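# Rehang the hose on the empty hooks across the room

## Task

Take the hose off the hooks it hangs on now and hang it on the two empty hooks on the wall facing them. At the end the hose must hang motionless without touching the floor, and it must be supported by the hooks, not by the robot. The grippers must have released it and the robot must have backed away. The robot must not fall over or be left leaning, or the task fails.

## Robot and tools

ROBOT. LinearBot: an omnidirectional base with a column about 1.75 m tall. A carriage rides the column over 1.0 m of travel (lift_m) and carries two identical six-joint arms with two-finger grippers. The arm bases sit about 0.57 m + lift_m above the floor, with carriage parts hanging about 0.15 m below them. Each hand reaches 0.78 m from its shoulder but only about 0.38 m below its arm base. A hand is about 0.16 m long and 0.1 m wide, 0.14 m when open. Parked arm joints 1-6 are 0, 0.05, 0.05, 1.45, 0, 0. With both parked, the robot is about 0.95 m wide and 0.7 m long.

CAMERAS. carriage_camera is fixed, faces forward, tilted about 20 degrees down. left_wrist_camera and right_wrist_camera look out past the fingertips. All images are 672x504. Calibration data are approximate and shift slightly between scenes.

FRAMES. Base frame: origin on the floor below the base centre, x forward, y left, z up. left_hand and right_hand report the point between each hand's finger pads in this frame, with quat_wxyz. The hand's z axis runs along the fingers and the fingers open along its y axis. An upward-pointing hand with joints 1, 5, 6 at 0 reads (1, 0, 0, 0). Odometry frame is the base frame at scene start. base_odometry counts wheel rotation, so slip shows up as travel; heading is positive to the left, in the range -3.142 to 3.142.

TOOLS.
execute_actions(actions, cameras): actions is a list holding one action or nothing; an empty list only reports state and images. An action may have "base", "joints" or both, and they start together. "base" holds exactly one relative offset from where the base last measured itself: translate_m (metres, forward +, -2 to 2), strafe_m (metres, left +, -2 to 2) or rotate_rad (radians, counter-clockwise/left +, -6.3 to 6.3). "joints" is a single dict of absolute targets by name, covering both arms and the lift:
- lift_m 0 to 1 m.
- left_/right_joint1_rad -2.617 to 3.054, rotation about vertical, 0 forward, + left.
- joint2_rad 0 to 3.141, shoulder: 0 upper arm level pointing back, 1.57 vertical, 3.14 level pointing forward.
- joint3_rad 0 to 3.141, elbow: 0 folded, 3.14 straight.
- joint4_rad -1.57 to 1.57, wrist pitch, + lifts the fingertips.
- joint5_rad -1.57 to 1.57, wrist yaw, + swings fingertips to the RIGHT (opposite sense to joint 1).
- joint6_rad -2.094 to 2.094, hand roll, + clockwise seen from the forearm.
- left_/right_gripper_m 0 to 0.093 m, the pad gap.
Omitted joints may still be driving to an earlier target. Bad keys or out-of-range values reject the whole call. cameras: list from carriage_camera, left_wrist_camera, right_wrist_camera, "all"; omitted/null means all, [] means none. The "pictures" line gives the image order. Arm joints move up to 1.8 rad/s (1-3) and 2.7 rad/s (4-6); an action lasts at most 15 s.
wait(seconds): 0 to 10 s, commands nothing, returns state and images.
zoom_image(camera, region): region [x0, y0, x1, y1] in pixels of that camera's latest full image, at most 504x504.
read_manual(section): licence texts only.
finished_scene(scene): ends the scene; the goal must already hold.

RESULT LINES. base_status and joint_status per motion: "done" (for the base, wheels turned the full amount, slip included; a 1-2 mm move may fall short yet say done), "off_target" (resting away from target, maybe still pushing), "contact_stop" or "time_out" (target dropped, holds current spot). "joint command not followed" with a "cause:" line means a self-collision check blocked that arm's targets (gripper still obeyed); named joints read "not_followed" and may be retried later. on_its_own covers what you didn't command; "held at" is the held target. motor_effort gives percent of max, + toward higher values, peak in brackets; readings carry bias and noise. A lift effort that keeps dropping while lowering means a hand or load is resting on something. drive_wheels larger at rest than after free travel means the base is pressing on something. Joint torques and a Motor temperatures line (per arm, joint order) are also shown. A gripper holding something usually reads off_target. "ARM HIT" means an arm struck the robot hard.

CAUTIONS.
- Tipping: nothing prevents a fall and none can be undone; only images reveal a lean. Risk grows with a high carriage, extended arms, loads, pulling, or abrupt stops. About 1.5 kg per hand on two forward-stretched arms can tip it.
- Contact: arms and grippers never stop on contact and snap to target when released. The base may roll about 0.3 m after an arm touches something. After a blocked drive, back off about 0.2 m along the same path (or reverse the turn), repeat if still pressing, then retry. Don't reverse under a table edge into the column.
- Arms: keep them from striking or pressing each other; a hard press ends the run. To untangle a blocked arm, move it clear first, then the other in a later call. Hand readings drift at long reach; a level hand sags 10-17 cm under 1 kg.
- Heat: extended arms warm quickly. MOTOR HOT at 75 °C; at 90 °C that arm pauses 10 s; at 100 °C it goes limp and drops. Keys then report "limit_stop_at_motor_heat"; resend targets.
- Grip force is about 45-60 N per pad. Avoid drops, slams and hard pushes. The robot keeps holding its last command while you think. Shorter robot motion is better.

Each tool is called in YAML: its name, and indented under it one key for each argument.

## Session

execute_actions:
  actions: []

Scene clock: 0.00 s.
Joint torques (N m, as the arm reports them, + toward a larger angle): no reading
Motor temperatures (°C, as the motors report them): left_arm=[22 24 22 23 24 24] | right_arm=[24 26 25 23 24 22]
base_odometry: x=+0.000 y=+0.000 heading=+0.000 (m, m, rad; odometry frame)
base_status: not commanded
joint_positions: lift_m=+0.297 left_joint1_rad=-0.019 left_joint2_rad=+0.042 left_joint3_rad=+0.052 left_joint4_rad=+1.405 left_joint5_rad=-0.038 left_joint6_rad=-0.050 left_gripper_m=+0.094 right_joint1_rad=-0.001 right_joint2_rad=+0.054 right_joint3_rad=+0.056 right_joint4_rad=+1.452 right_joint5_rad=+0.024 right_joint6_rad=+0.037 right_gripper_m=+0.095
joint_status: not commanded
motor_effort: lift_m=+26 drive_wheels=+1 (%)
left_hand: x=+0.3237 y=+0.3370 z=+1.2961 quat_wxyz=(+0.996, -0.020, +0.078, -0.033) (m; base frame)
right_hand: x=+0.3145 y=-0.3354 z=+1.2988 quat_wxyz=(+0.998, +0.013, +0.058, +0.017) (m; base frame)
pictures: carriage_camera, left_wrist_camera, right_wrist_camera
Images, in order (width x height): carriage_camera 672x504, left_wrist_camera 672x504, right_wrist_camera 672x504.

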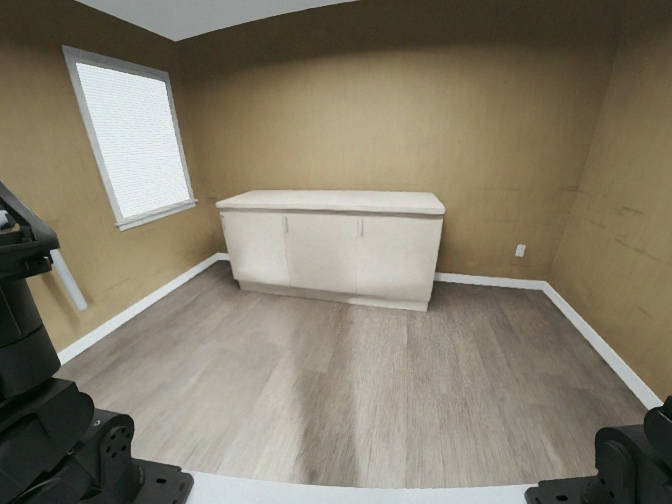

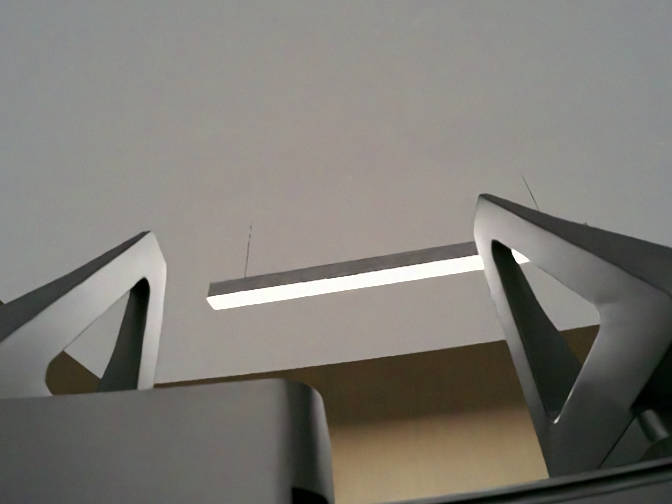

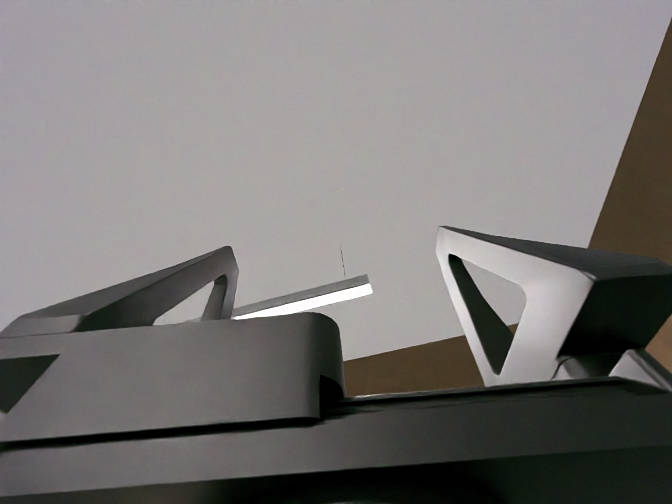

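execute_actions:
  actions:
    - {"base":{"rotate_rad":-1.3}}
  cameras: ["carriage_camera"]

execute_actions:
  actions:
    - {"base":{"rotate_rad":2.75}}
  cameras: ["carriage_camera"]

Scene clock: 5.73 s.
Joint torques (N m, as the arm reports them, + toward a larger angle): left_arm=[ 0.42  4.21  5.53 -0.03  0.14 -0.01] | right_arm=[-0.21  4.43  4.96 -0.08 -0.03 -0.07]
Motor temperatures (°C, as the motors report them): left_arm=[22 24 23 23 24 24] | right_arm=[24 27 25 23 24 22]
base_odometry: x=+0.000 y=+0.000 heading=-1.300 (m, m, rad; odometry frame)
base_status: done
joint_positions: lift_m=+0.297 left_joint1_rad=-0.019 left_joint2_rad=+0.042 left_joint3_rad=+0.052 left_joint4_rad=+1.405 left_joint5_rad=-0.038 left_joint6_rad=-0.050 left_gripper_m=+0.094 right_joint1_rad=-0.001 right_joint2_rad=+0.054 right_joint3_rad=+0.056 right_joint4_rad=+1.452 right_joint5_rad=+0.024 right_joint6_rad=+0.037 right_gripper_m=+0.095
joint_status: not commanded
motor_effort: lift_m=+23(22) drive_wheels=+1(8) (%)
left_hand: x=+0.3238 y=+0.3370 z=+1.2961 quat_wxyz=(+0.996, -0.020, +0.078, -0.033) (m; base frame)
right_hand: x=+0.3145 y=-0.3354 z=+1.2988 quat_wxyz=(+0.998, +0.013, +0.058, +0.017) (m; base frame)
pictures: carriage_camera
Images, in order (width x height): carriage_camera 672x504.

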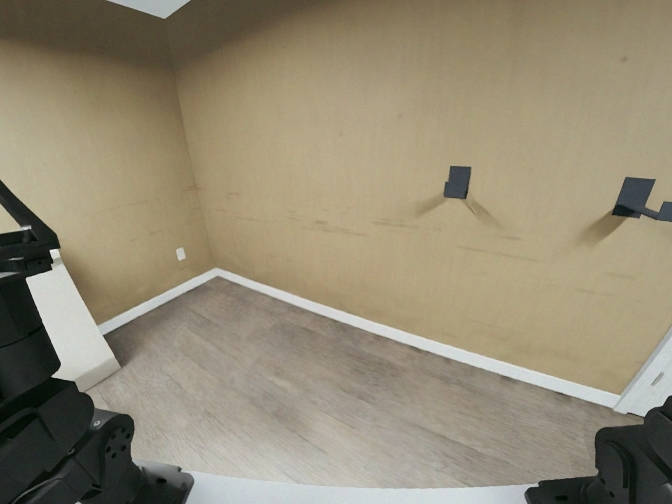

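Scene clock: 9.73 s.
Joint torques (N m, as the arm reports them, + toward a larger angle): left_arm=[ 0.21  4.2   5.78  0.02  0.09 -0.01] | right_arm=[-0.24  4.46  4.91 -0.09  0.   -0.08]
Motor temperatures (°C, as the motors report them): left_arm=[22 24 23 23 24 24] | right_arm=[24 27 26 23 24 22]
base_odometry: x=+0.000 y=+0.000 heading=+1.450 (m, m, rad; odometry frame)
base_status: done
joint_positions: lift_m=+0.297 left_joint1_rad=-0.019 left_joint2_rad=+0.042 left_joint3_rad=+0.052 left_joint4_rad=+1.402 left_joint5_rad=-0.038 left_joint6_rad=-0.050 left_gripper_m=+0.094 right_joint1_rad=-0.001 right_joint2_rad=+0.054 right_joint3_rad=+0.056 right_joint4_rad=+1.451 right_joint5_rad=+0.024 right_joint6_rad=+0.037 right_gripper_m=+0.095
joint_status: not commanded
motor_effort: lift_m=+23(25) drive_wheels=+1(11) (%)
left_hand: x=+0.3244 y=+0.3370 z=+1.2960 quat_wxyz=(+0.996, -0.020, +0.079, -0.033) (m; base frame)
right_hand: x=+0.3148 y=-0.3354 z=+1.2988 quat_wxyz=(+0.998, +0.013, +0.059, +0.017) (m; base frame)
pictures: carriage_camera
Images, in order (width x height): carriage_camera 672x504.

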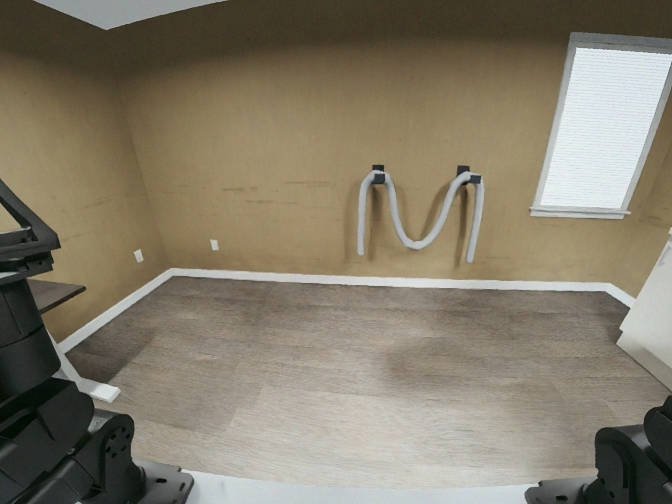

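execute_actions:
  actions:
    - {"base":{"rotate_rad":-0.08}}
  cameras: []

execute_actions:
  actions:
    - {"base":{"strafe_m":-0.36}}
  cameras: []

execute_actions:
  actions:
    - {"base":{"translate_m":1.3},"joints":{"left_joint4_rad":0.3,"right_joint4_rad":0.3}}

Scene clock: 17.83 s.
Joint torques (N m, as the arm reports them, + toward a larger angle): left_arm=[ 0.58  3.85  5.86 -0.02  0.07  0.08] | right_arm=[ 0.02  4.44  4.97 -0.09 -0.02 -0.06]
Motor temperatures (°C, as the motors report them): left_arm=[22 25 24 23 24 24] | right_arm=[24 27 27 23 24 22]
base_odometry: x=+0.000 y=+0.000 heading=+1.370 (m, m, rad; odometry frame)
base_status: done
joint_positions: lift_m=+0.297 left_joint1_rad=-0.019 left_joint2_rad=+0.042 left_joint3_rad=+0.052 left_joint4_rad=+1.403 left_joint5_rad=-0.038 left_joint6_rad=-0.050 left_gripper_m=+0.094 right_joint1_rad=-0.001 right_joint2_rad=+0.054 right_joint3_rad=+0.056 right_joint4_rad=+1.451 right_joint5_rad=+0.024 right_joint6_rad=+0.037 right_gripper_m=+0.095
joint_status: not commanded
motor_effort: lift_m=+23(25) drive_wheels=-2(5) (%)
left_hand: x=+0.3243 y=+0.3370 z=+1.2960 quat_wxyz=(+0.996, -0.020, +0.079, -0.033) (m; base frame)
right_hand: x=+0.3148 y=-0.3354 z=+1.2988 quat_wxyz=(+0.998, +0.013, +0.059, +0.017) (m; base frame)
pictures: none
No camera images: the call's "cameras" was empty. Leave "cameras" out to get every camera's image.

Scene clock: 20.60 s.
Joint torques (N m, as the arm reports them, + toward a larger angle): left_arm=[0.48 4.29 5.53 0.09 0.11 0.05] | right_arm=[-0.13  4.35  4.98 -0.12 -0.01 -0.09]
Motor temperatures (°C, as the motors report them): left_arm=[22 25 24 23 24 24] | right_arm=[24 27 27 23 24 22]
base_odometry: x=+0.353 y=-0.072 heading=+1.371 (m, m, rad; odometry frame)
base_status: done
joint_positions: lift_m=+0.297 left_joint1_rad=-0.019 left_joint2_rad=+0.042 left_joint3_rad=+0.052 left_joint4_rad=+1.403 left_joint5_rad=-0.038 left_joint6_rad=-0.050 left_gripper_m=+0.094 right_joint1_rad=-0.001 right_joint2_rad=+0.054 right_joint3_rad=+0.056 right_joint4_rad=+1.451 right_joint5_rad=+0.024 right_joint6_rad=+0.037 right_gripper_m=+0.095
joint_status: not commanded
motor_effort: lift_m=+23(27) drive_wheels=-3(9) (%)
left_hand: x=+0.3243 y=+0.3370 z=+1.2960 quat_wxyz=(+0.996, -0.020, +0.079, -0.033) (m; base frame)
right_hand: x=+0.3148 y=-0.3354 z=+1.2988 quat_wxyz=(+0.998, +0.013, +0.059, +0.017) (m; base frame)
pictures: none
No camera images: the call's "cameras" was empty. Leave "cameras" out to get every camera's image.

Scene clock: 25.57 s.
Joint torques (N m, as the arm reports them, + toward a larger angle): left_arm=[0.26 2.18 7.38 1.84 0.05 0.03] | right_arm=[-0.13  2.22  6.56  2.03 -0.01 -0.08]
Motor temperatures (°C, as the motors report them): left_arm=[22 25 25 25 24 24] | right_arm=[24 27 27 25 24 22]
base_odometry: x=+0.612 y=+1.202 heading=+1.371 (m, m, rad; odometry frame)
base_status: done
joint_positions: lift_m=+0.297 left_joint1_rad=-0.019 left_joint2_rad=+0.042 left_joint3_rad=+0.052 left_joint4_rad=+0.313 left_joint5_rad=-0.038 left_joint6_rad=-0.050 left_gripper_m=+0.094 right_joint1_rad=-0.001 right_joint2_rad=+0.054 right_joint3_rad=+0.056 right_joint4_rad=+0.319 right_joint5_rad=+0.024 right_joint6_rad=+0.037 right_gripper_m=+0.095
joint_status: all done
motor_effort: lift_m=+24(23) drive_wheels=-2(7) (%)
left_hand: x=+0.5186 y=+0.3333 z=+1.1311 quat_wxyz=(+0.811, -0.025, +0.584, -0.017) (m; base frame)
right_hand: x=+0.5193 y=-0.3355 z=+1.1322 quat_wxyz=(+0.811, +0.021, +0.585, +0.008) (m; base frame)
pictures: carriage_camera, left_wrist_camera, right_wrist_camera
camera_calibration (this result's frames):
left_wrist_camera: T_world_to_cam=[[-0.0242808, -0.999648, -0.0106645, 0.356545], [-0.359162, 0.0186782, -0.933088, 1.23428], [0.932959, -0.0188259, -0.359489, 0.057363], [0, 0, 0, 1]] pos_world=[0.398446, 0.334445, 1.17612]
right_wrist_camera: T_world_to_cam=[[0.00512026, -0.995403, -0.0956425, -0.224345], [-0.280138, 0.0903863, -0.955695, 1.25761], [0.959946, 0.0316865, -0.278387, -0.0433751], [0, 0, 0, 1]] pos_world=[0.395089, -0.335609, 1.16835]
Images, in order (width x height): carriage_camera 672x504, left_wrist_camera 672x504, right_wrist_camera 672x504.

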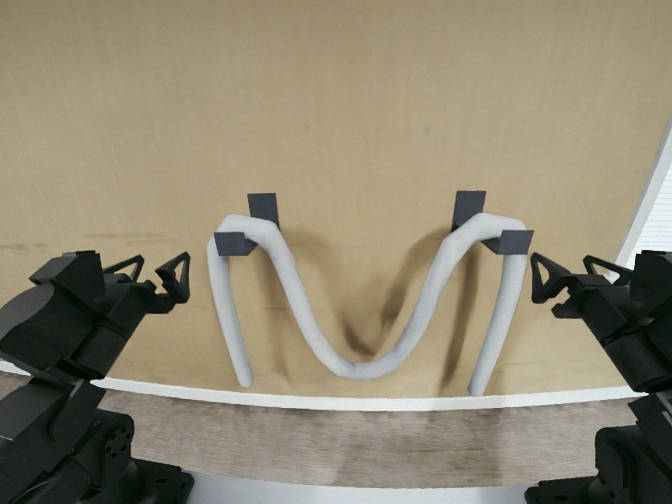

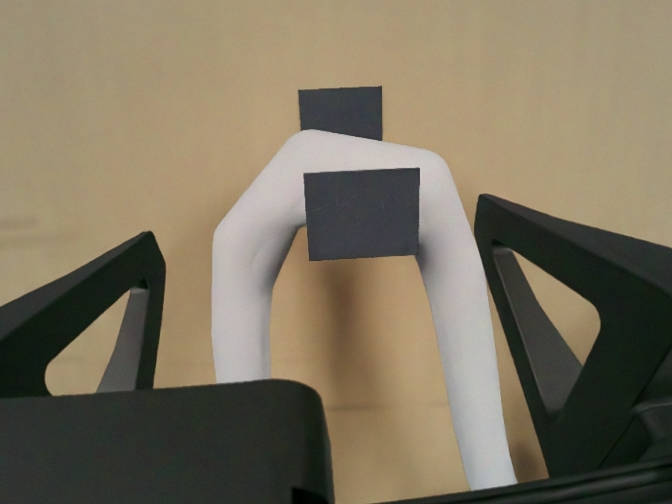

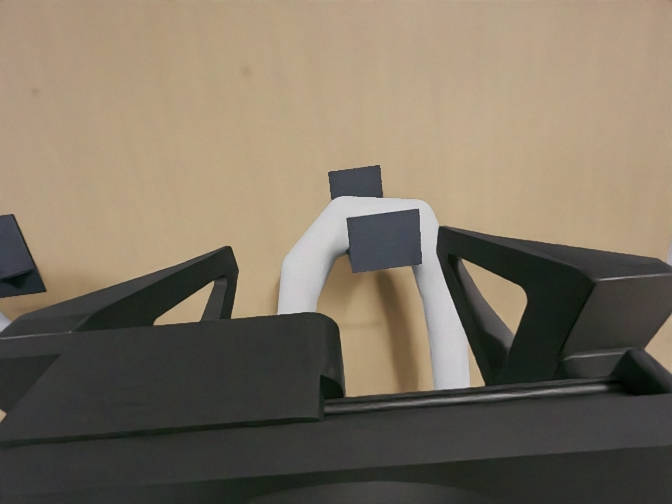

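execute_actions:
  actions:
    - {"base":{"rotate_rad":0.035},"joints":{"lift_m":0.52,"left_joint6_rad":1.57,"right_joint6_rad":-1.57}}
  cameras: []

execute_actions:
  actions:
    - {"base":{"strafe_m":-0.058},"joints":{"left_joint1_rad":0.04,"left_joint2_rad":1.9,"left_joint3_rad":1.8,"left_joint4_rad":-1.47,"left_joint5_rad":0,"right_joint1_rad":-0.04,"right_joint2_rad":1.9,"right_joint3_rad":1.8,"right_joint4_rad":-1.47,"right_joint5_rad":0}}
  cameras: []

execute_actions:
  actions:
    - {"base":{"translate_m":0.18}}

Scene clock: 43.37 s.
Joint torques (N m, as the arm reports them, + toward a larger angle): left_arm=[ 0.61  2.17  7.3   1.93  0.07 -0.03] | right_arm=[-0.32  2.1   6.82  2.15  0.04 -0.07]
Motor temperatures (°C, as the motors report them): left_arm=[22 24 28 28 24 24] | right_arm=[24 27 30 28 24 22]
base_odometry: x=+0.612 y=+1.202 heading=+1.405 (m, m, rad; odometry frame)
base_status: done
joint_positions: lift_m=+0.520 left_joint1_rad=-0.019 left_joint2_rad=+0.042 left_joint3_rad=+0.052 left_joint4_rad=+0.309 left_joint5_rad=-0.038 left_joint6_rad=+1.562 left_gripper_m=+0.094 right_joint1_rad=-0.001 right_joint2_rad=+0.054 right_joint3_rad=+0.056 right_joint4_rad=+0.312 right_joint5_rad=+0.024 right_joint6_rad=-1.562 right_gripper_m=+0.095
joint_status: all done
motor_effort: lift_m=+25(30) drive_wheels=-3(6) (%)
left_hand: x=+0.5189 y=+0.3333 z=+1.3528 quat_wxyz=(+0.573, +0.406, +0.423, +0.573) (m; base frame)
right_hand: x=+0.5198 y=-0.3355 z=+1.3531 quat_wxyz=(+0.569, -0.407, +0.424, -0.575) (m; base frame)
pictures: none
No camera images: the call's "cameras" was empty. Leave "cameras" out to get every camera's image.

Scene clock: 45.27 s.
Joint torques (N m, as the arm reports them, + toward a larger angle): left_arm=[ 0.93 -9.97  7.12  0.18  0.23  0.06] | right_arm=[ -0.64 -10.7    6.57   0.2   -0.11  -0.19]
Motor temperatures (°C, as the motors report them): left_arm=[22 25 28 28 24 24] | right_arm=[24 27 30 28 24 22]
base_odometry: x=+0.669 y=+1.193 heading=+1.405 (m, m, rad; odometry frame)
base_status: done
joint_positions: lift_m=+0.520 left_joint1_rad=+0.030 left_joint2_rad=+1.894 left_joint3_rad=+1.785 left_joint4_rad=-1.454 left_joint5_rad=-0.008 left_joint6_rad=+1.562 left_gripper_m=+0.094 right_joint1_rad=-0.035 right_joint2_rad=+1.893 right_joint3_rad=+1.785 right_joint4_rad=-1.448 right_joint5_rad=+0.004 right_joint6_rad=-1.562 right_gripper_m=+0.095
joint_status: all done
motor_effort: lift_m=+24(24) drive_wheels=+0(4) (%)
left_hand: x=+0.6402 y=+0.3434 z=+1.2398 quat_wxyz=(+0.000, +0.693, +0.721, +0.006) (m; base frame)
right_hand: x=+0.6418 y=-0.3444 z=+1.2401 quat_wxyz=(+0.004, -0.692, +0.722, -0.007) (m; base frame)
pictures: none
No camera images: the call's "cameras" was empty. Leave "cameras" out to get every camera's image.

Scene clock: 47.33 s.
Joint torques (N m, as the arm reports them, + toward a larger angle): left_arm=[ 0.84 -9.7   7.13  0.33  0.16  0.12] | right_arm=[ -0.62 -10.73   6.74   0.3   -0.08  -0.2 ]
Motor temperatures (°C, as the motors report them): left_arm=[22 25 28 27 24 24] | right_arm=[24 28 30 28 24 22]
base_odometry: x=+0.699 y=+1.371 heading=+1.405 (m, m, rad; odometry frame)
base_status: done
joint_positions: lift_m=+0.520 left_joint1_rad=+0.030 left_joint2_rad=+1.894 left_joint3_rad=+1.785 left_joint4_rad=-1.460 left_joint5_rad=-0.008 left_joint6_rad=+1.562 left_gripper_m=+0.094 right_joint1_rad=-0.035 right_joint2_rad=+1.893 right_joint3_rad=+1.785 right_joint4_rad=-1.455 right_joint5_rad=+0.004 right_joint6_rad=-1.562 right_gripper_m=+0.095
joint_status: not commanded
motor_effort: lift_m=+24(26) drive_wheels=-2(7) (%)
left_hand: x=+0.6388 y=+0.3433 z=+1.2398 quat_wxyz=(-0.002, +0.693, +0.721, +0.003) (m; base frame)
right_hand: x=+0.6400 y=-0.3444 z=+1.2401 quat_wxyz=(+0.001, -0.692, +0.722, -0.004) (m; base frame)
pictures: carriage_camera, left_wrist_camera, right_wrist_camera
camera_calibration (this result's frames):
carriage_camera: T_world_to_cam=[[0.0822967, -0.995226, -0.0524726, 0.0726993], [-0.384338, 0.0168851, -0.923038, 1.46806], [0.919517, 0.0961303, -0.381114, 0.404581], [0, 0, 0, 1]] pos_world=[0.18623, 0.00867145, 1.51308]
left_wrist_camera: T_world_to_cam=[[-0.998802, 0.0186233, 0.045256, 0.574236], [0.0433616, 0.765492, 0.641983, -1.08764], [-0.0226872, 0.643176, -0.765382, 0.870834], [0, 0, 0, 1]] pos_world=[0.640466, 0.261785, 1.33878]
right_wrist_camera: T_world_to_cam=[[0.995039, -0.0991503, 0.00819507, -0.677129], [-0.0859622, -0.815367, 0.572527, -0.935983], [-0.0500843, -0.570391, -0.819845, 0.981566], [0, 0, 0, 1]] pos_world=[0.642471, -0.27043, 1.34616]
Images, in order (width x height): carriage_camera 672x504, left_wrist_camera 672x504, right_wrist_camera 672x504.

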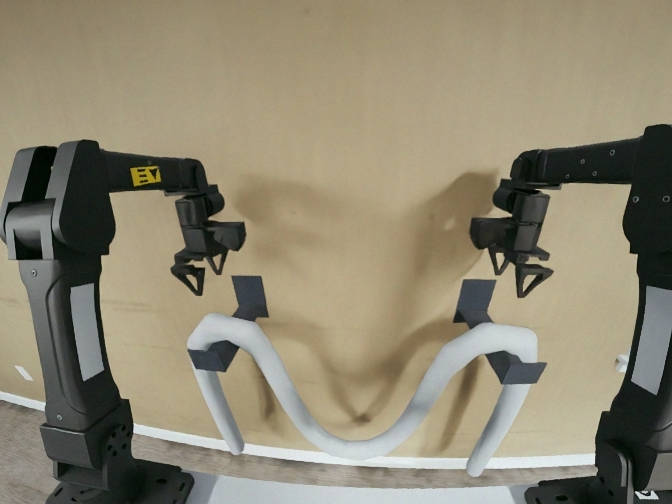

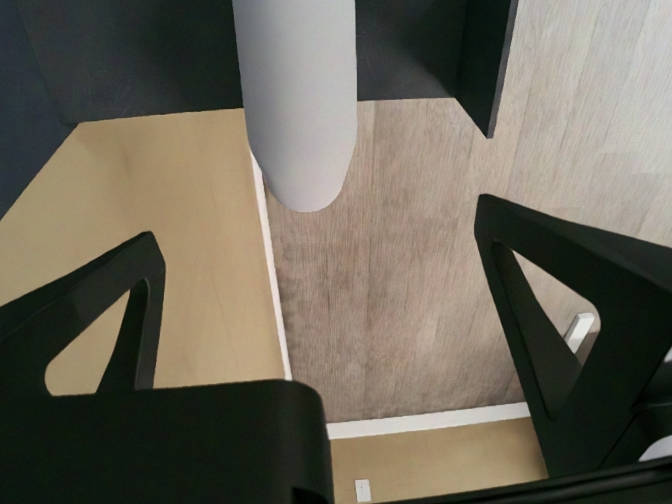

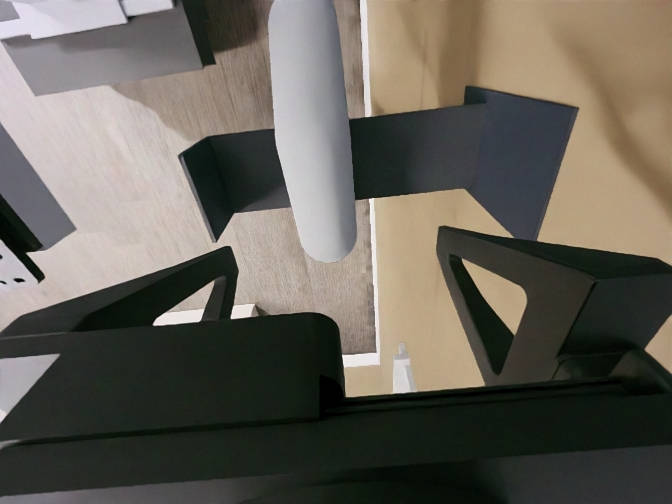

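execute_actions:
  actions:
    - {"joints":{"lift_m":0.405}}

Scene clock: 49.57 s.
Joint torques (N m, as the arm reports them, + toward a larger angle): left_arm=[  1.   -10.12   6.35   0.24   0.21   0.07] | right_arm=[ -0.63 -11.04   5.96   0.27  -0.12  -0.16]
Motor temperatures (°C, as the motors report them): left_arm=[22 26 28 27 24 24] | right_arm=[24 28 30 27 24 22]
base_odometry: x=+0.699 y=+1.371 heading=+1.405 (m, m, rad; odometry frame)
base_status: not commanded
joint_positions: lift_m=+0.405 left_joint1_rad=+0.030 left_joint2_rad=+1.897 left_joint3_rad=+1.794 left_joint4_rad=-1.461 left_joint5_rad=-0.008 left_joint6_rad=+1.562 left_gripper_m=+0.094 right_joint1_rad=-0.035 right_joint2_rad=+1.896 right_joint3_rad=+1.794 right_joint4_rad=-1.456 right_joint5_rad=+0.004 right_joint6_rad=-1.562 right_gripper_m=+0.095
joint_status: all done
motor_effort: lift_m=+20(21) drive_wheels=-2(3) (%)
left_hand: x=+0.6405 y=+0.3434 z=+1.1262 quat_wxyz=(-0.001, +0.693, +0.721, +0.005) (m; base frame)
right_hand: x=+0.6418 y=-0.3444 z=+1.1265 quat_wxyz=(+0.003, -0.692, +0.722, -0.006) (m; base frame)
pictures: carriage_camera, left_wrist_camera, right_wrist_camera
camera_calibration (this result's frames):
carriage_camera: T_world_to_cam=[[0.0822967, -0.995226, -0.0524726, 0.0666787], [-0.384338, 0.0168851, -0.923038, 1.36215], [0.919517, 0.0961303, -0.381114, 0.360852], [0, 0, 0, 1]] pos_world=[0.18623, 0.00867145, 1.39834]
left_wrist_camera: T_world_to_cam=[[-0.998998, 0.0186174, 0.040688, 0.586341], [0.0404234, 0.765403, 0.642281, -1.01327], [-0.0191851, 0.643282, -0.765389, 0.78165], [0, 0, 0, 1]] pos_world=[0.641709, 0.261823, 1.22521]
right_wrist_camera: T_world_to_cam=[[0.994986, -0.0991485, 0.0131437, -0.683524], [-0.0887991, -0.815267, 0.572236, -0.868685], [-0.0460207, -0.570534, -0.819984, 0.886024], [0, 0, 0, 1]] pos_world=[0.643734, -0.270475, 1.2326]
Images, in order (width x height): carriage_camera 672x504, left_wrist_camera 672x504, right_wrist_camera 672x504.

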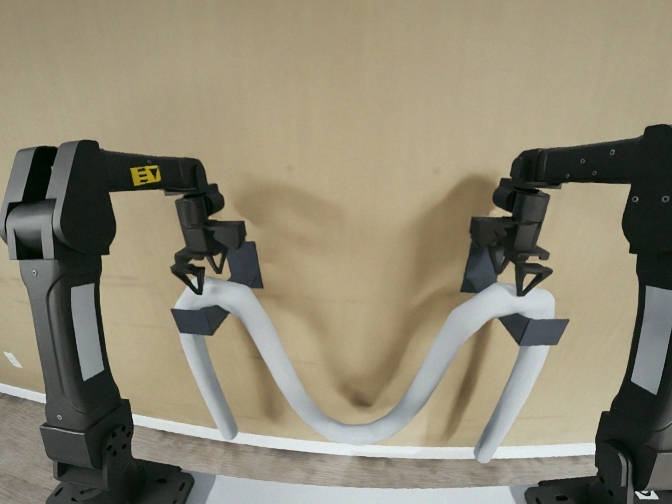

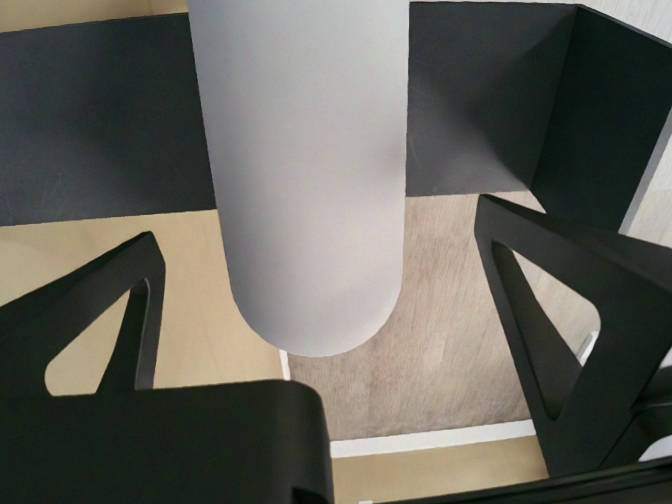

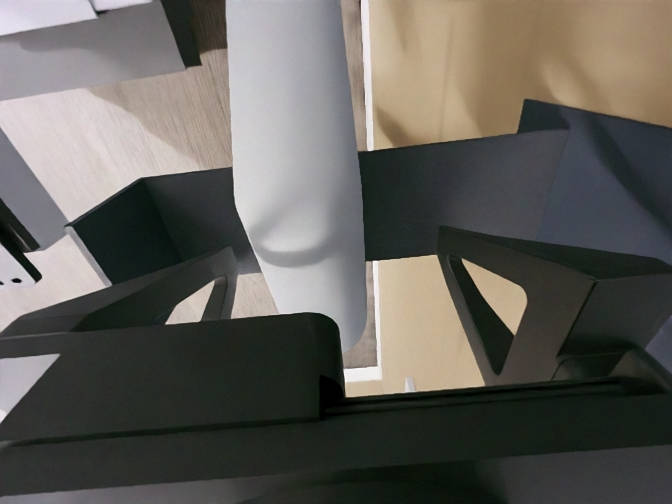

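execute_actions:
  actions:
    - {"joints":{"lift_m":0.36,"left_joint1_rad":-0.01,"right_joint4_rad":-1.52}}

Scene clock: 52.20 s.
Joint torques (N m, as the arm reports them, + toward a larger angle): left_arm=[-0.16 -9.98  6.43  0.26  0.24  0.08] | right_arm=[ -0.83 -11.02   5.8    0.14  -0.13  -0.17]
Motor temperatures (°C, as the motors report them): left_arm=[22 27 28 26 24 24] | right_arm=[24 29 30 27 24 22]
base_odometry: x=+0.699 y=+1.371 heading=+1.405 (m, m, rad; odometry frame)
base_status: not commanded
joint_positions: lift_m=+0.360 left_joint1_rad=-0.006 left_joint2_rad=+1.897 left_joint3_rad=+1.794 left_joint4_rad=-1.462 left_joint5_rad=-0.008 left_joint6_rad=+1.562 left_gripper_m=+0.094 right_joint1_rad=-0.035 right_joint2_rad=+1.898 right_joint3_rad=+1.794 right_joint4_rad=-1.504 right_joint5_rad=+0.004 right_joint6_rad=-1.562 right_gripper_m=+0.095
joint_status: all done
motor_effort: lift_m=+22(23) drive_wheels=-2(2) (%)
left_hand: x=+0.6406 y=+0.3305 z=+1.0810 quat_wxyz=(-0.001, +0.706, +0.708, +0.004) (m; base frame)
right_hand: x=+0.6301 y=-0.3440 z=+1.0812 quat_wxyz=(-0.014, -0.692, +0.722, +0.012) (m; base frame)
pictures: carriage_camera, left_wrist_camera, right_wrist_camera
camera_calibration (this result's frames):
carriage_camera: T_world_to_cam=[[0.0822967, -0.995226, -0.0524726, 0.064314], [-0.384338, 0.0168851, -0.923038, 1.32056], [0.919517, 0.0961303, -0.381114, 0.343677], [0, 0, 0, 1]] pos_world=[0.18623, 0.00867145, 1.35328]
left_wrist_camera: T_world_to_cam=[[-0.997641, 0.054456, 0.0417928, 0.574546], [0.0685786, 0.763947, 0.641625, -0.991219], [0.00301282, 0.642977, -0.765879, 0.741765], [0, 0, 0, 1]] pos_world=[0.638932, 0.249013, 1.18008]
right_wrist_camera: T_world_to_cam=[[0.994438, -0.0991293, -0.0355762, -0.618246], [-0.0608138, -0.816246, 0.574494, -0.863877], [-0.0859882, -0.569136, -0.817735, 0.871806], [0, 0, 0, 1]] pos_world=[0.637237, -0.270247, 1.1872]
Images, in order (width x height): carriage_camera 672x504, left_wrist_camera 672x504, right_wrist_camera 672x504.

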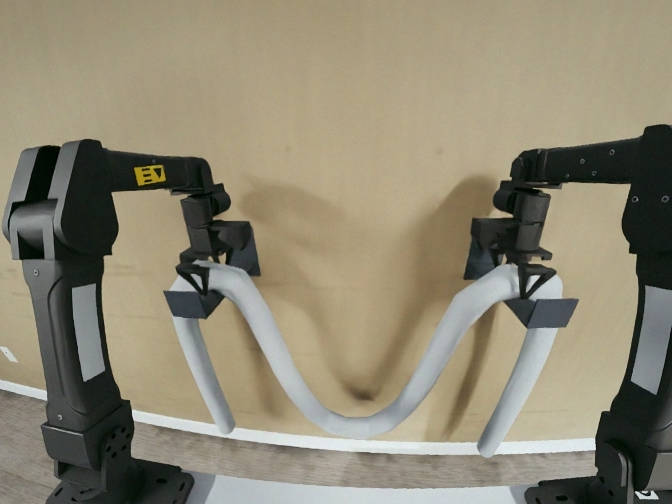

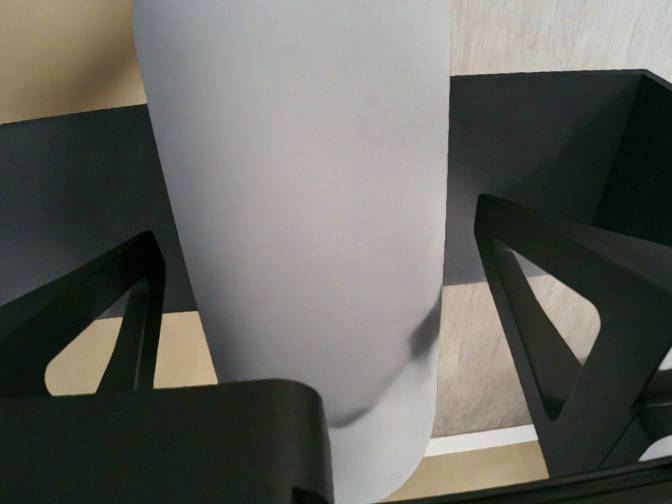

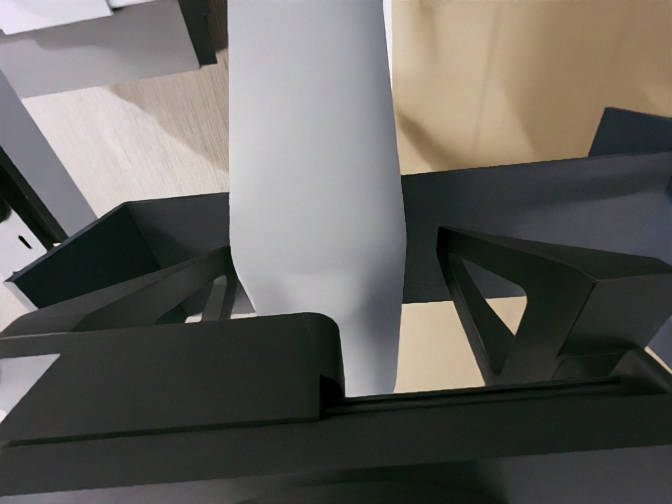

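execute_actions:
  actions:
    - {"joints":{"lift_m":0.352,"left_gripper_m":0.02,"right_gripper_m":0.02}}
  cameras: []

execute_actions:
  actions:
    - {"joints":{"lift_m":0.5}}

Scene clock: 54.50 s.
Joint torques (N m, as the arm reports them, + toward a larger angle): left_arm=[ -0.05 -10.18   6.49   0.33   0.18   0.16] | right_arm=[ -0.46 -11.1    5.77   0.25  -0.05  -0.12]
Motor temperatures (°C, as the motors report them): left_arm=[22 27 28 26 24 24] | right_arm=[24 30 30 27 24 22]
base_odometry: x=+0.699 y=+1.371 heading=+1.405 (m, m, rad; odometry frame)
base_status: not commanded
joint_positions: lift_m=+0.352 left_joint1_rad=-0.006 left_joint2_rad=+1.899 left_joint3_rad=+1.794 left_joint4_rad=-1.463 left_joint5_rad=-0.008 left_joint6_rad=+1.563 left_gripper_m=+0.058 right_joint1_rad=-0.035 right_joint2_rad=+1.898 right_joint3_rad=+1.794 right_joint4_rad=-1.517 right_joint5_rad=+0.001 right_joint6_rad=-1.565 right_gripper_m=+0.058
joint_status: left_gripper_m off_target (ended at +0.058, target +0.020); right_gripper_m off_target (ended at +0.058, target +0.020); the others done
motor_effort: lift_m=+21(23) drive_wheels=+1(4) (%)
left_hand: x=+0.6402 y=+0.3305 z=+1.0726 quat_wxyz=(-0.002, +0.706, +0.708, +0.003) (m; base frame)
right_hand: x=+0.6269 y=-0.3433 z=+1.0733 quat_wxyz=(-0.018, -0.692, +0.721, +0.018) (m; base frame)
pictures: none
No camera images: the call's "cameras" was empty. Leave "cameras" out to get every camera's image.

Scene clock: 55.63 s.
Joint torques (N m, as the arm reports them, + toward a larger angle): left_arm=[  0.17 -12.39   6.79   0.22   0.21   0.12] | right_arm=[ -0.61 -13.56   6.18   0.11   0.03  -0.13]
Motor temperatures (°C, as the motors report them): left_arm=[22 28 28 26 24 24] | right_arm=[24 30 31 26 24 22]
base_odometry: x=+0.699 y=+1.371 heading=+1.405 (m, m, rad; odometry frame)
base_status: not commanded
joint_positions: lift_m=+0.500 left_joint1_rad=-0.006 left_joint2_rad=+1.925 left_joint3_rad=+1.790 left_joint4_rad=-1.463 left_joint5_rad=-0.006 left_joint6_rad=+1.563 left_gripper_m=+0.058 right_joint1_rad=-0.035 right_joint2_rad=+1.922 right_joint3_rad=+1.790 right_joint4_rad=-1.512 right_joint5_rad=-0.014 right_joint6_rad=-1.565 right_gripper_m=+0.058
joint_status: all done
motor_effort: lift_m=+27(32) drive_wheels=+1(2) (%)
left_hand: x=+0.6404 y=+0.3303 z=+1.2107 quat_wxyz=(-0.012, +0.706, +0.708, -0.007) (m; base frame)
right_hand: x=+0.6284 y=-0.3408 z=+1.2121 quat_wxyz=(-0.020, -0.692, +0.721, +0.031) (m; base frame)
pictures: carriage_camera, left_wrist_camera, right_wrist_camera
camera_calibration (this result's frames):
carriage_camera: T_world_to_cam=[[0.0822967, -0.995226, -0.0524726, 0.0716407], [-0.384338, 0.0168851, -0.923038, 1.44944], [0.919517, 0.0961303, -0.381114, 0.396892], [0, 0, 0, 1]] pos_world=[0.18623, 0.00867145, 1.49291]
left_wrist_camera: T_world_to_cam=[[-0.995728, 0.0556406, 0.0736935, 0.528784], [0.0899618, 0.764482, 0.638337, -1.08414], [-0.0208199, 0.642239, -0.766221, 0.857112], [0, 0, 0, 1]] pos_world=[0.641901, 0.248914, 1.30982]
right_wrist_camera: T_world_to_cam=[[0.992636, -0.0967874, -0.0728402, -0.564438], [-0.039581, -0.827468, 0.560116, -0.936295], [-0.114485, -0.553108, -0.825206, 1.01294], [0, 0, 0, 1]] pos_world=[0.639189, -0.269121, 1.3192]
Images, in order (width x height): carriage_camera 672x504, left_wrist_camera 672x504, right_wrist_camera 672x504.

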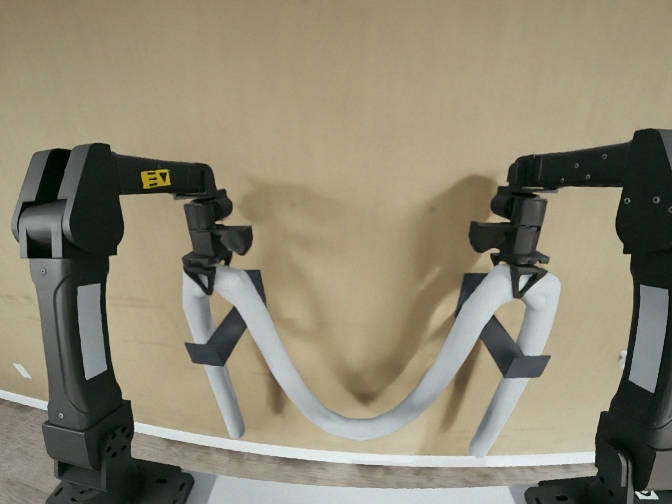

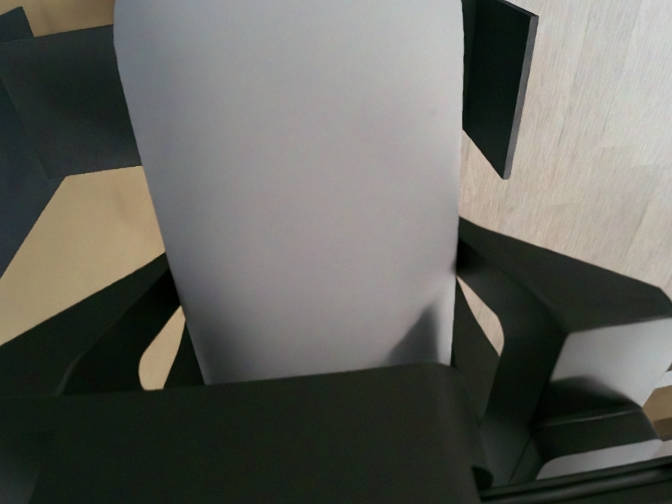

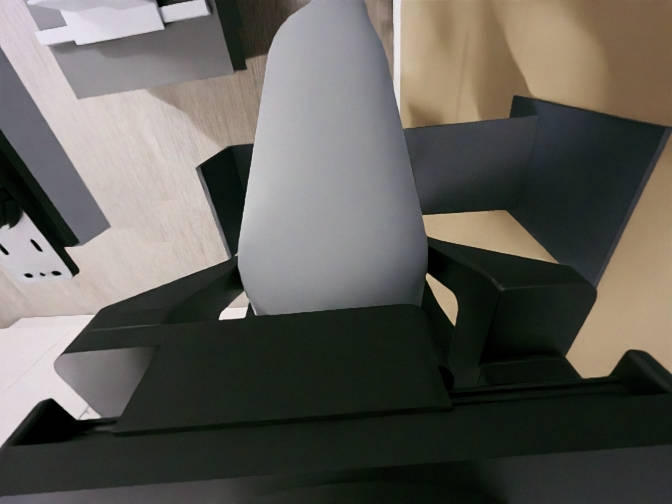

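execute_actions:
  actions:
    - {"base":{"translate_m":-1.55},"joints":{"left_joint1_rad":0.03}}
  cameras: ["carriage_camera"]

execute_actions:
  actions:
    - {"base":{"rotate_rad":-3.1416}}
  cameras: []

execute_actions:
  actions:
    - {"base":{"strafe_m":-0.75}}
  cameras: ["carriage_camera"]

Scene clock: 64.73 s.
Joint torques (N m, as the arm reports them, + toward a larger angle): left_arm=[  0.74 -12.45   6.77   0.24   0.17   0.02] | right_arm=[ -0.64 -13.46   6.06   0.04   0.08  -0.17]
Motor temperatures (°C, as the motors report them): left_arm=[22 31 29 25 24 24] | right_arm=[24 33 31 26 24 22]
base_odometry: x=+0.443 y=-0.158 heading=+1.405 (m, m, rad; odometry frame)
base_status: done
joint_positions: lift_m=+0.500 left_joint1_rad=+0.023 left_joint2_rad=+1.925 left_joint3_rad=+1.790 left_joint4_rad=-1.462 left_joint5_rad=-0.004 left_joint6_rad=+1.563 left_gripper_m=+0.058 right_joint1_rad=-0.035 right_joint2_rad=+1.922 right_joint3_rad=+1.790 right_joint4_rad=-1.504 right_joint5_rad=-0.015 right_joint6_rad=-1.565 right_gripper_m=+0.058
joint_status: all done
motor_effort: lift_m=+24(26) drive_wheels=-1(12) (%)
left_hand: x=+0.6406 y=+0.3399 z=+1.2107 quat_wxyz=(-0.010, +0.696, +0.718, -0.008) (m; base frame)
right_hand: x=+0.6303 y=-0.3407 z=+1.2120 quat_wxyz=(-0.017, -0.692, +0.721, +0.029) (m; base frame)
pictures: carriage_camera
camera_calibration (this result's frames):
carriage_camera: T_world_to_cam=[[0.0822967, -0.995226, -0.0524726, 0.0716407], [-0.384338, 0.0168851, -0.923038, 1.44944], [0.919517, 0.0961303, -0.381114, 0.396892], [0, 0, 0, 1]] pos_world=[0.18623, 0.00867145, 1.49291]
Images, in order (width x height): carriage_camera 672x504.

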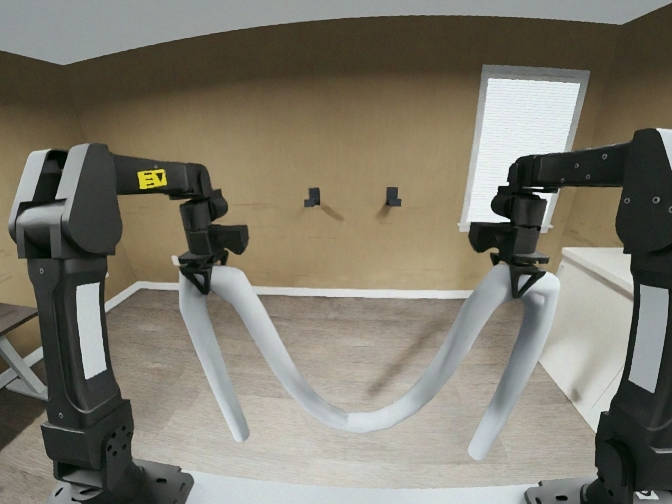

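Scene clock: 69.00 s.
Joint torques (N m, as the arm reports them, + toward a larger angle): left_arm=[ -0.25 -12.67   6.95   0.13   0.11   0.07] | right_arm=[  0.47 -13.46   6.02   0.07   0.04  -0.11]
Motor temperatures (°C, as the motors report them): left_arm=[22 33 29 25 24 24] | right_arm=[24 34 31 25 24 22]
base_odometry: x=+0.443 y=-0.158 heading=-1.737 (m, m, rad; odometry frame)
base_status: done
joint_positions: lift_m=+0.500 left_joint1_rad=+0.036 left_joint2_rad=+1.925 left_joint3_rad=+1.790 left_joint4_rad=-1.449 left_joint5_rad=+0.005 left_joint6_rad=+1.563 left_gripper_m=+0.057 right_joint1_rad=-0.047 right_joint2_rad=+1.922 right_joint3_rad=+1.790 right_joint4_rad=-1.502 right_joint5_rad=-0.011 right_joint6_rad=-1.565 right_gripper_m=+0.058
joint_status: not commanded
motor_effort: lift_m=+26(26) drive_wheels=+2(11) (%)
left_hand: x=+0.6438 y=+0.3433 z=+1.2106 quat_wxyz=(-0.003, +0.692, +0.722, -0.006) (m; base frame)
right_hand: x=+0.6306 y=-0.3455 z=+1.2120 quat_wxyz=(-0.018, -0.688, +0.725, +0.026) (m; base frame)
pictures: none
No camera images: the call's "cameras" was empty. Leave "cameras" out to get every camera's image.

Scene clock: 72.83 s.
Joint torques (N m, as the arm reports them, + toward a larger angle): left_arm=[  0.08 -12.17   6.68   0.25   0.14   0.11] | right_arm=[  0.08 -13.51   6.13   0.05   0.07  -0.16]
Motor temperatures (°C, as the motors report them): left_arm=[22 34 29 25 24 24] | right_arm=[24 35 31 25 24 22]
base_odometry: x=-0.296 y=-0.033 heading=-1.737 (m, m, rad; odometry frame)
base_status: done
joint_positions: lift_m=+0.500 left_joint1_rad=+0.033 left_joint2_rad=+1.925 left_joint3_rad=+1.790 left_joint4_rad=-1.457 left_joint5_rad=+0.005 left_joint6_rad=+1.563 left_gripper_m=+0.057 right_joint1_rad=-0.042 right_joint2_rad=+1.922 right_joint3_rad=+1.790 right_joint4_rad=-1.502 right_joint5_rad=-0.019 right_joint6_rad=-1.565 right_gripper_m=+0.058
joint_status: not commanded
motor_effort: lift_m=+27(26) drive_wheels=-3(10) (%)
left_hand: x=+0.6419 y=+0.3420 z=+1.2106 quat_wxyz=(-0.006, +0.693, +0.721, -0.009) (m; base frame)
right_hand: x=+0.6308 y=-0.3426 z=+1.2120 quat_wxyz=(-0.015, -0.690, +0.724, +0.029) (m; base frame)
pictures: carriage_camera
camera_calibration (this result's frames):
carriage_camera: T_world_to_cam=[[0.0822967, -0.995226, -0.0524726, 0.0716407], [-0.384338, 0.0168851, -0.923038, 1.44944], [0.919517, 0.0961303, -0.381114, 0.396892], [0, 0, 0, 1]] pos_world=[0.18623, 0.00867145, 1.49291]
Images, in order (width x height): carriage_camera 672x504.

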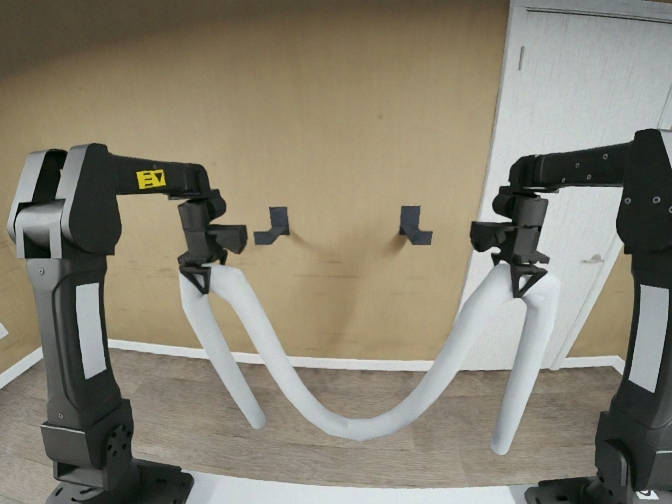

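execute_actions:
  actions:
    - {"base":{"strafe_m":0.07},"joints":{"lift_m":0.57}}
  cameras: []

execute_actions:
  actions:
    - {"base":{"translate_m":0.42}}

Scene clock: 78.87 s.
Joint torques (N m, as the arm reports them, + toward a larger angle): left_arm=[  0.27 -12.32   6.72   0.16   0.09   0.05] | right_arm=[ -0.34 -13.3    6.03   0.03   0.09  -0.11]
Motor temperatures (°C, as the motors report them): left_arm=[22 36 30 25 24 24] | right_arm=[24 37 32 25 24 22]
base_odometry: x=-0.227 y=-0.045 heading=-1.737 (m, m, rad; odometry frame)
base_status: done
joint_positions: lift_m=+0.570 left_joint1_rad=+0.031 left_joint2_rad=+1.921 left_joint3_rad=+1.790 left_joint4_rad=-1.458 left_joint5_rad=+0.004 left_joint6_rad=+1.563 left_gripper_m=+0.057 right_joint1_rad=-0.038 right_joint2_rad=+1.921 right_joint3_rad=+1.790 right_joint4_rad=-1.502 right_joint5_rad=-0.022 right_joint6_rad=-1.565 right_gripper_m=+0.058
joint_status: all done
motor_effort: lift_m=+25(33) drive_wheels=+3(8) (%)
left_hand: x=+0.6415 y=+0.3417 z=+1.2820 quat_wxyz=(-0.005, +0.693, +0.721, -0.008) (m; base frame)
right_hand: x=+0.6308 y=-0.3408 z=+1.2825 quat_wxyz=(-0.014, -0.691, +0.722, +0.030) (m; base frame)
pictures: none
No camera images: the call's "cameras" was empty. Leave "cameras" out to get every camera's image.

Scene clock: 81.87 s.
Joint torques (N m, as the arm reports them, + toward a larger angle): left_arm=[  0.31 -12.19   6.62   0.16   0.15   0.05] | right_arm=[ -0.34 -13.43   6.07   0.01   0.13  -0.12]
Motor temperatures (°C, as the motors report them): left_arm=[22 36 30 25 24 24] | right_arm=[24 37 32 25 24 22]
base_odometry: x=-0.297 y=-0.459 heading=-1.737 (m, m, rad; odometry frame)
base_status: done
joint_positions: lift_m=+0.570 left_joint1_rad=+0.031 left_joint2_rad=+1.922 left_joint3_rad=+1.790 left_joint4_rad=-1.460 left_joint5_rad=+0.004 left_joint6_rad=+1.563 left_gripper_m=+0.057 right_joint1_rad=-0.038 right_joint2_rad=+1.922 right_joint3_rad=+1.790 right_joint4_rad=-1.501 right_joint5_rad=-0.022 right_joint6_rad=-1.565 right_gripper_m=+0.058
joint_status: not commanded
motor_effort: lift_m=+27(25) drive_wheels=-3(7) (%)
left_hand: x=+0.6410 y=+0.3417 z=+1.2816 quat_wxyz=(-0.006, +0.693, +0.721, -0.009) (m; base frame)
right_hand: x=+0.6309 y=-0.3408 z=+1.2823 quat_wxyz=(-0.014, -0.691, +0.722, +0.030) (m; base frame)
pictures: carriage_camera, left_wrist_camera, right_wrist_camera
camera_calibration (this result's frames):
carriage_camera: T_world_to_cam=[[0.0822967, -0.995226, -0.0524726, 0.0753171], [-0.384338, 0.0168851, -0.923038, 1.51411], [0.919517, 0.0961303, -0.381114, 0.423594], [0, 0, 0, 1]] pos_world=[0.18623, 0.00867145, 1.56297]
left_wrist_camera: T_world_to_cam=[[-0.997521, 0.0199937, 0.0674715, 0.544742], [0.0581803, 0.773685, 0.630893, -1.11143], [-0.0395878, 0.633255, -0.77293, 0.927846], [0, 0, 0, 1]] pos_world=[0.644786, 0.261443, 1.3816]
right_wrist_camera: T_world_to_cam=[[0.99309, -0.0994601, -0.0622828, -0.576559], [-0.0485434, -0.831366, 0.553601, -0.962786], [-0.106841, -0.546752, -0.83045, 1.07521], [0, 0, 0, 1]] pos_world=[0.640715, -0.269898, 1.39]
Images, in order (width x height): carriage_camera 672x504, left_wrist_camera 672x504, right_wrist_camera 672x504.

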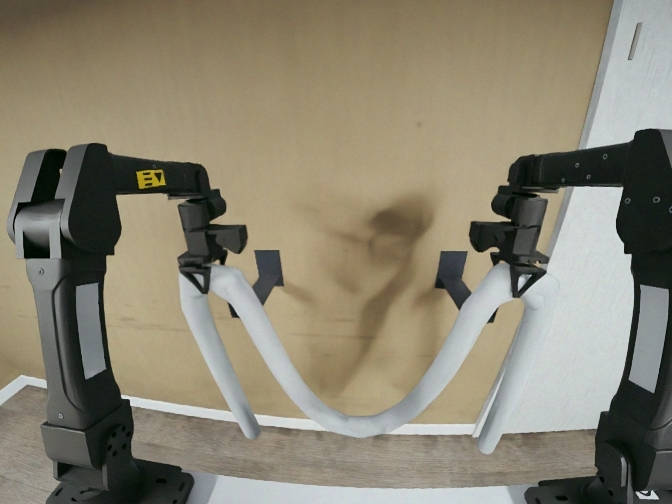

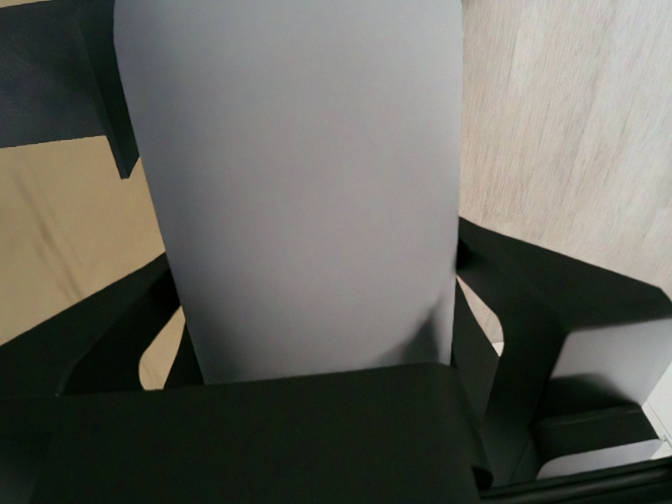

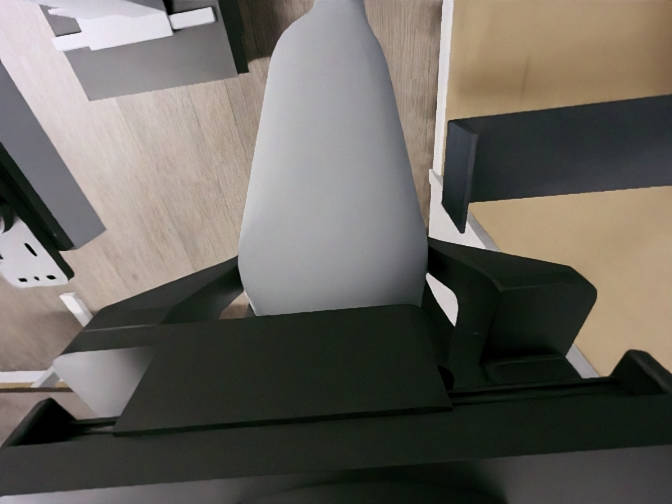

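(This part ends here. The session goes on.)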